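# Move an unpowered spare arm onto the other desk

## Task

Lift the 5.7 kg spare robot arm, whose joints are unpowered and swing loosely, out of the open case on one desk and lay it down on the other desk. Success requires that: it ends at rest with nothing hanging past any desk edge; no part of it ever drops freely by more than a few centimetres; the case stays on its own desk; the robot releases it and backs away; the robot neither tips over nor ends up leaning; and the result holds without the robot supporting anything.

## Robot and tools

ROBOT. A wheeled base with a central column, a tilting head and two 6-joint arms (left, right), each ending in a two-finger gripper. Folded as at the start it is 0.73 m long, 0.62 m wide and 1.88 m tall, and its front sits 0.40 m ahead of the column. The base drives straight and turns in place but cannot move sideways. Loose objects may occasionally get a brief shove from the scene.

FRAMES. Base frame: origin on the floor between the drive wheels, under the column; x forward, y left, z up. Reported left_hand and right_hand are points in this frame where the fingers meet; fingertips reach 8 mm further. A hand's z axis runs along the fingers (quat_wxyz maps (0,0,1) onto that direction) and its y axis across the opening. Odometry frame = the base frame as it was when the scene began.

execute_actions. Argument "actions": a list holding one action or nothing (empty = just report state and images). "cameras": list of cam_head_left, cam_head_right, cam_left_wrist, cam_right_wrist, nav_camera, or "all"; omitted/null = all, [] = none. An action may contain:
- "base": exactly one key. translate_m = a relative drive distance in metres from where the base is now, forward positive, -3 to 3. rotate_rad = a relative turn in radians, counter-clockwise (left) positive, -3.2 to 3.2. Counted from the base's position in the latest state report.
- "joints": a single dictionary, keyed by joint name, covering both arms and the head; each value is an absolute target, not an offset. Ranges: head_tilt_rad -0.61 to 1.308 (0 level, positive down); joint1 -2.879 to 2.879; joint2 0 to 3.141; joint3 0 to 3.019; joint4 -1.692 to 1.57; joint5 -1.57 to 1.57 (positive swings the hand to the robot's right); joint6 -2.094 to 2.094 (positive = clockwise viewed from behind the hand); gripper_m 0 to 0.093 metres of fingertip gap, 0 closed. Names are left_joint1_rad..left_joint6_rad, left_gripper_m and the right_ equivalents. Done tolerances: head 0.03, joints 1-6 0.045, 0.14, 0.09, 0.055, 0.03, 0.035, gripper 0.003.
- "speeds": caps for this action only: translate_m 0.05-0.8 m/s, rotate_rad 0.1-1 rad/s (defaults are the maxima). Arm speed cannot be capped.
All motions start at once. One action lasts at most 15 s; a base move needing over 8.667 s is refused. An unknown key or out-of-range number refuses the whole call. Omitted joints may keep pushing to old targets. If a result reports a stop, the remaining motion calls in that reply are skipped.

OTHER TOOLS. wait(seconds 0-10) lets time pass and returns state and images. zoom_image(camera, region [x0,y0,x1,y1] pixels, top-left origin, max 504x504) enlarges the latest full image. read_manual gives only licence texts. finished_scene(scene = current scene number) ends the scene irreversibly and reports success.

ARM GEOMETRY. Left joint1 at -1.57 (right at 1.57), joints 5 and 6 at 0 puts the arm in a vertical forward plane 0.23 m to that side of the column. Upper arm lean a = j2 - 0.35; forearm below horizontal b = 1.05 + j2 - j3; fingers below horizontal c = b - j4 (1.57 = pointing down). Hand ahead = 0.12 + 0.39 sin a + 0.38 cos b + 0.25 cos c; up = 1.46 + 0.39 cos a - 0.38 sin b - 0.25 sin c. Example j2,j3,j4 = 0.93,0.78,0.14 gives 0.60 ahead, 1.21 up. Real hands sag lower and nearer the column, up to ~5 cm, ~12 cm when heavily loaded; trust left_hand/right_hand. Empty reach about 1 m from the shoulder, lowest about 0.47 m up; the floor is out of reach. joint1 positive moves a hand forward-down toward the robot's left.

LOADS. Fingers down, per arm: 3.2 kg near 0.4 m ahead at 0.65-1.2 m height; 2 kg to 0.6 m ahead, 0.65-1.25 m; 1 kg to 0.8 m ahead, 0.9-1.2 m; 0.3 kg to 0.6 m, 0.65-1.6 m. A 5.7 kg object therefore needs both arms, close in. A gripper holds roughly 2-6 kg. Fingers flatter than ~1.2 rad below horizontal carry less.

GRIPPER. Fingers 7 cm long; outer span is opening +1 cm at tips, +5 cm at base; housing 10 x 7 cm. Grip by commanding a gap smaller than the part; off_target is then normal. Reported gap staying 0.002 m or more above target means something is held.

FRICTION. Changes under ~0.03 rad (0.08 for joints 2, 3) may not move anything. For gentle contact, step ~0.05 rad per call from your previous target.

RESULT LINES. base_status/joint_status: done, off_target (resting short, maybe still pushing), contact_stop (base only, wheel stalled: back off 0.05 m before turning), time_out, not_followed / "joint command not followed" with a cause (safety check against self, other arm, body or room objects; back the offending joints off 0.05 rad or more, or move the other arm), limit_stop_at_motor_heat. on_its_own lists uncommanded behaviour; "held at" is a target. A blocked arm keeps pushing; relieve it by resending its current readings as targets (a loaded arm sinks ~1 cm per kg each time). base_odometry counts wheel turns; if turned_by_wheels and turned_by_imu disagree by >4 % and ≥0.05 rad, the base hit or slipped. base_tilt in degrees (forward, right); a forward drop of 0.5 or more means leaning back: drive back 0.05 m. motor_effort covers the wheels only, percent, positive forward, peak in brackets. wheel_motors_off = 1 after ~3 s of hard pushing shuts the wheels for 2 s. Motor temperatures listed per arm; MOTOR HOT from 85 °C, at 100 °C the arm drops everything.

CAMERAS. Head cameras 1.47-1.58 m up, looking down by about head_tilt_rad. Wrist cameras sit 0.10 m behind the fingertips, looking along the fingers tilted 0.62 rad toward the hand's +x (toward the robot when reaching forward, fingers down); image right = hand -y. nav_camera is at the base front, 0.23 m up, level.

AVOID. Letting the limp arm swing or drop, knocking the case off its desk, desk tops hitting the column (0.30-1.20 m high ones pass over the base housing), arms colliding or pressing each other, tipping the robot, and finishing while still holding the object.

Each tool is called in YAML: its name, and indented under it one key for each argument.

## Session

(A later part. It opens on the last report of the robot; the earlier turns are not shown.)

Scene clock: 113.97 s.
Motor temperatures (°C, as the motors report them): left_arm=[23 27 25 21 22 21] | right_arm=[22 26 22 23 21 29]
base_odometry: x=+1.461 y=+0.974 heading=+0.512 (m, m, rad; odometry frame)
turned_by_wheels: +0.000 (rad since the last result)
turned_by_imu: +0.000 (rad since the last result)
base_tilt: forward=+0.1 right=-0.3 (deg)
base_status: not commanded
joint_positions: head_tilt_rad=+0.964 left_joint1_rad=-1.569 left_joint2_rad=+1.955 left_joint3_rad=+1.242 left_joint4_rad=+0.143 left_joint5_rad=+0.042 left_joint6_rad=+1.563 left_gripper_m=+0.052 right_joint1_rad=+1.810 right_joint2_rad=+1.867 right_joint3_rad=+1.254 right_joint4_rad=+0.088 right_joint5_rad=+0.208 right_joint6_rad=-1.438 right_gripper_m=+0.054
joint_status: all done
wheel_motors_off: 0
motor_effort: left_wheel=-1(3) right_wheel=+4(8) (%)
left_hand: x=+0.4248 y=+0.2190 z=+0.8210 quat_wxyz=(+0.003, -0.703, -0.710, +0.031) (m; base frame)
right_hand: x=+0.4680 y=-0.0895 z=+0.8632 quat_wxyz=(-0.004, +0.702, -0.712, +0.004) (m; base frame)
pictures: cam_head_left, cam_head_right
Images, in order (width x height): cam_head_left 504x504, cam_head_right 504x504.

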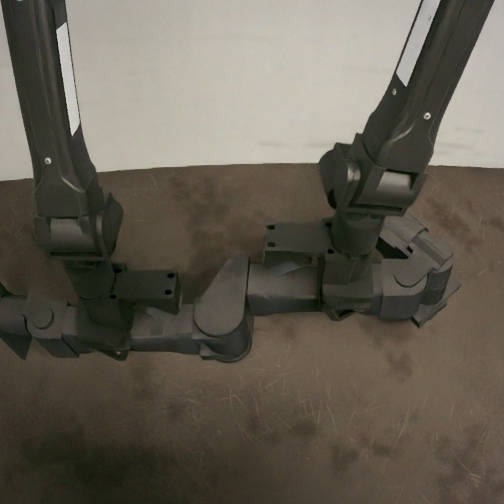

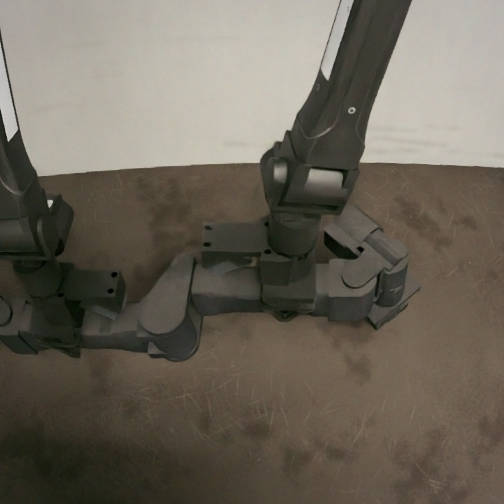

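execute_actions:
  actions:
    - {"joints":{"left_joint2_rad":1.95,"left_joint3_rad":1.27,"left_joint4_rad":0.15,"right_joint2_rad":2.05,"right_joint3_rad":1.42,"right_joint1_rad":1.78}}
  cameras: ["cam_head_right"]

execute_actions:
  actions:
    - {"joints":{"left_joint2_rad":2.02,"left_joint3_rad":1.33,"right_joint2_rad":2.15,"right_joint3_rad":1.52}}
  cameras: ["cam_head_left","cam_head_right"]

Scene clock: 118.37 s.
Motor temperatures (°C, as the motors report them): left_arm=[23 27 25 21 22 21] | right_arm=[22 26 22 23 21 29]
base_odometry: x=+1.461 y=+0.974 heading=+0.512 (m, m, rad; odometry frame)
turned_by_wheels: +0.000 (rad since the last result)
turned_by_imu: +0.001 (rad since the last result)
base_tilt: forward=+0.1 right=-0.3 (deg)
base_status: not commanded
joint_positions: head_tilt_rad=+0.964 left_joint1_rad=-1.581 left_joint2_rad=+2.059 left_joint3_rad=+1.277 left_joint4_rad=+0.142 left_joint5_rad=+0.014 left_joint6_rad=+1.511 left_gripper_m=+0.052 right_joint1_rad=+1.777 right_joint2_rad=+2.114 right_joint3_rad=+1.444 right_joint4_rad=+0.119 right_joint5_rad=+0.169 right_joint6_rad=-1.435 right_gripper_m=+0.052
joint_status: all done
wheel_motors_off: 0
motor_effort: left_wheel=-1(3) right_wheel=+4(7) (%)
left_hand: x=+0.3787 y=+0.2146 z=+0.7883 quat_wxyz=(+0.035, -0.686, -0.725, +0.048) (m; base frame)
right_hand: x=+0.4334 y=-0.0932 z=+0.7687 quat_wxyz=(+0.004, +0.697, -0.717, -0.009) (m; base frame)
pictures: cam_head_right
Images, in order (width x height): cam_head_right 504x504.

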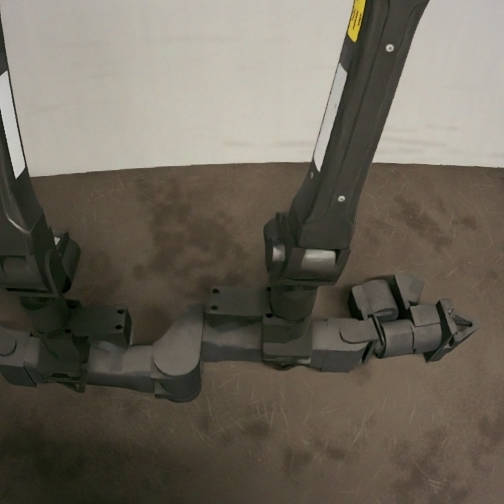

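Scene clock: 119.03 s.
Motor temperatures (°C, as the motors report them): left_arm=[23 27 25 21 22 21] | right_arm=[22 26 22 23 21 29]
base_odometry: x=+1.461 y=+0.974 heading=+0.512 (m, m, rad; odometry frame)
turned_by_wheels: +0.000 (rad since the last result)
turned_by_imu: +0.000 (rad since the last result)
base_tilt: forward=+0.1 right=-0.3 (deg)
base_status: not commanded
joint_positions: head_tilt_rad=+0.964 left_joint1_rad=-1.576 left_joint2_rad=+2.075 left_joint3_rad=+1.314 left_joint4_rad=+0.139 left_joint5_rad=+0.017 left_joint6_rad=+1.508 left_gripper_m=+0.052 right_joint1_rad=+1.780 right_joint2_rad=+2.158 right_joint3_rad=+1.518 right_joint4_rad=+0.111 right_joint5_rad=+0.182 right_joint6_rad=-1.443 right_gripper_m=+0.052
joint_status: all done
wheel_motors_off: 0
motor_effort: left_wheel=+0(1) right_wheel=+5(6) (%)
left_hand: x=+0.3899 y=+0.2175 z=+0.7797 quat_wxyz=(+0.028, -0.684, -0.727, +0.041) (m; base frame)
right_hand: x=+0.4463 y=-0.0891 z=+0.7516 quat_wxyz=(-0.001, +0.699, -0.715, +0.002) (m; base frame)
pictures: cam_head_left, cam_head_right
Images, in order (width x height): cam_head_left 504x504, cam_head_right 504x504.

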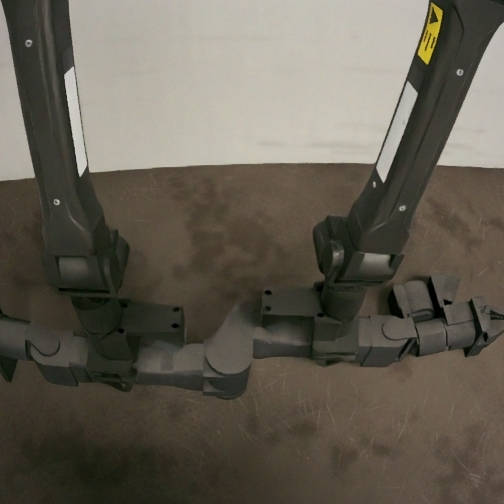

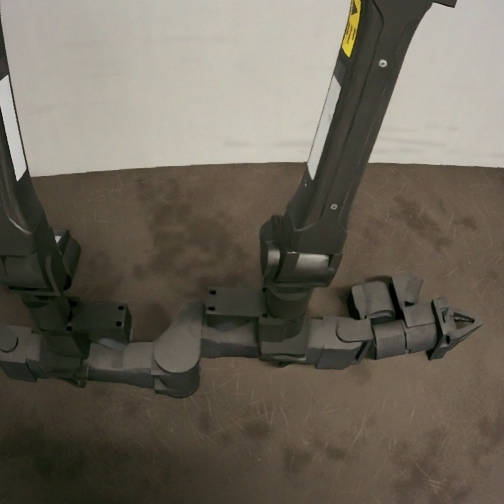

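Laid flat. Release and lift.

execute_actions:
  actions:
    - {"joints":{"left_gripper_m":0.093,"right_gripper_m":0.093}}
  cameras: []

execute_actions:
  actions:
    - {"joints":{"left_joint2_rad":1.6,"left_joint3_rad":1.0,"left_joint4_rad":0.08,"right_joint2_rad":1.6,"right_joint3_rad":1.03,"right_joint4_rad":0.05}}
  cameras: ["cam_head_left"]

execute_actions:
  actions:
    - {"base":{"translate_m":-0.7},"joints":{"head_tilt_rad":0.75}}
  cameras: ["cam_head_left","cam_head_right","cam_left_wrist"]

Scene clock: 122.63 s.
Motor temperatures (°C, as the motors report them): left_arm=[23 27 25 21 22 21] | right_arm=[22 26 22 23 21 29]
base_odometry: x=+1.461 y=+0.974 heading=+0.512 (m, m, rad; odometry frame)
turned_by_wheels: +0.000 (rad since the last result)
turned_by_imu: +0.001 (rad since the last result)
base_tilt: forward=+0.0 right=-0.3 (deg)
base_status: not commanded
joint_positions: head_tilt_rad=+0.964 left_joint1_rad=-1.576 left_joint2_rad=+2.064 left_joint3_rad=+1.318 left_joint4_rad=+0.139 left_joint5_rad=+0.027 left_joint6_rad=+1.550 left_gripper_m=+0.093 right_joint1_rad=+1.780 right_joint2_rad=+2.158 right_joint3_rad=+1.518 right_joint4_rad=+0.110 right_joint5_rad=+0.197 right_joint6_rad=-1.561 right_gripper_m=+0.093
joint_status: all done
wheel_motors_off: 0
motor_effort: left_wheel=+0(1) right_wheel=+3(5) (%)
left_hand: x=+0.3997 y=+0.2161 z=+0.7825 quat_wxyz=(+0.019, -0.700, -0.713, +0.040) (m; base frame)
right_hand: x=+0.4467 y=-0.0913 z=+0.7516 quat_wxyz=(+0.004, +0.740, -0.673, +0.007) (m; base frame)
pictures: none
No camera images: the call's "cameras" was empty. Leave "cameras" out to get every camera's image.

Scene clock: 124.07 s.
Motor temperatures (°C, as the motors report them): left_arm=[23 27 25 21 22 21] | right_arm=[22 26 22 23 21 28]
base_odometry: x=+1.461 y=+0.974 heading=+0.512 (m, m, rad; odometry frame)
turned_by_wheels: +0.000 (rad since the last result)
turned_by_imu: +0.000 (rad since the last result)
base_tilt: forward=+0.0 right=-0.3 (deg)
base_status: not commanded
joint_positions: head_tilt_rad=+0.964 left_joint1_rad=-1.576 left_joint2_rad=+1.587 left_joint3_rad=+1.004 left_joint4_rad=+0.092 left_joint5_rad=+0.027 left_joint6_rad=+1.557 left_gripper_m=+0.093 right_joint1_rad=+1.780 right_joint2_rad=+1.589 right_joint3_rad=+1.032 right_joint4_rad=+0.058 right_joint5_rad=+0.197 right_joint6_rad=-1.562 right_gripper_m=+0.093
joint_status: all done
wheel_motors_off: 0
motor_effort: left_wheel=-2(1) right_wheel=+3(4) (%)
left_hand: x=+0.4729 y=+0.2167 z=+0.9538 quat_wxyz=(-0.022, -0.703, -0.711, +0.000) (m; base frame)
right_hand: x=+0.4779 y=-0.1267 z=+0.9618 quat_wxyz=(-0.007, +0.738, -0.674, +0.017) (m; base frame)
pictures: cam_head_left
Images, in order (width x height): cam_head_left 504x504.

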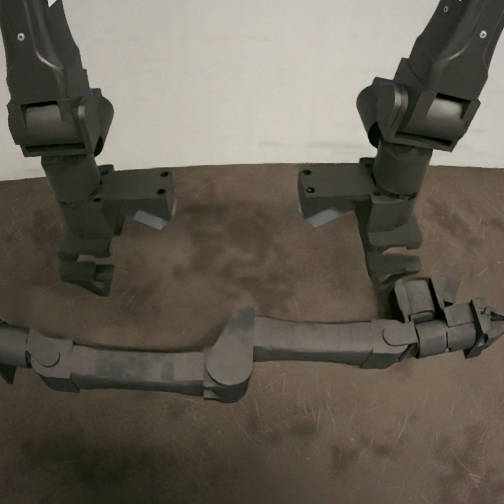

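Scene clock: 126.90 s.
Motor temperatures (°C, as the motors report them): left_arm=[23 26 24 21 22 21] | right_arm=[22 25 22 23 21 28]
base_odometry: x=+0.851 y=+0.631 heading=+0.511 (m, m, rad; odometry frame)
turned_by_wheels: -0.001 (rad since the last result)
turned_by_imu: -0.001 (rad since the last result)
base_tilt: forward=+0.1 right=-0.3 (deg)
base_status: done
joint_positions: head_tilt_rad=+0.766 left_joint1_rad=-1.575 left_joint2_rad=+1.587 left_joint3_rad=+0.998 left_joint4_rad=+0.092 left_joint5_rad=+0.027 left_joint6_rad=+1.558 left_gripper_m=+0.093 right_joint1_rad=+1.780 right_joint2_rad=+1.592 right_joint3_rad=+1.027 right_joint4_rad=+0.058 right_joint5_rad=+0.197 right_joint6_rad=-1.562 right_gripper_m=+0.093
joint_status: all done
wheel_motors_off: 0
motor_effort: left_wheel=-1(35) right_wheel=+0(62) (%)
left_hand: x=+0.4693 y=+0.2174 z=+0.9539 quat_wxyz=(-0.020, -0.703, -0.711, +0.002) (m; base frame)
right_hand: x=+0.4736 y=-0.1270 z=+0.9607 quat_wxyz=(-0.005, +0.739, -0.674, +0.015) (m; base frame)
pictures: cam_head_left, cam_head_right, cam_left_wrist
Images, in order (width x height): cam_head_left 504x504, cam_head_right 504x504, cam_left_wrist 616x616.

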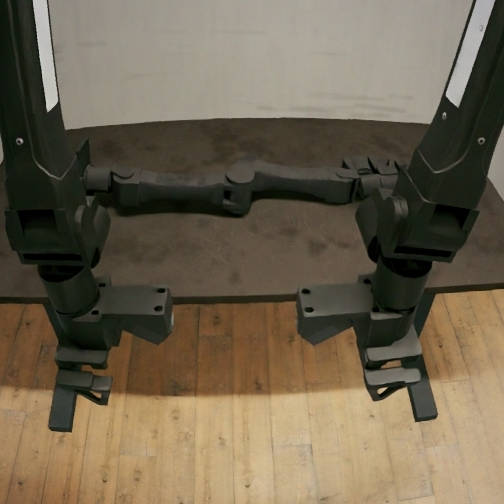

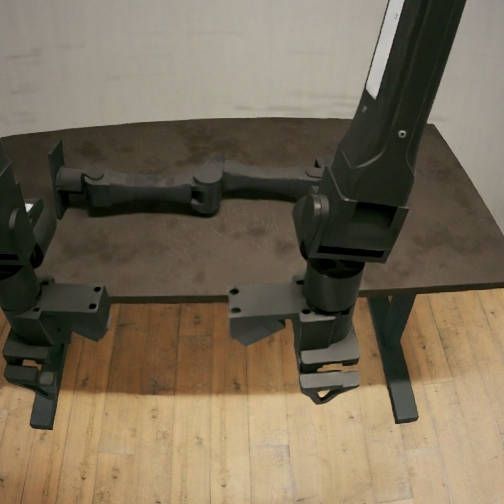

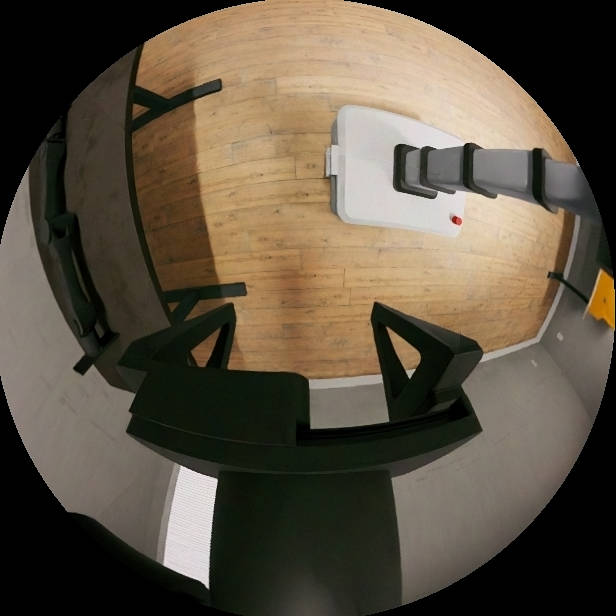

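finished_scene:
  scene: 1

The scene is finished: the task was done.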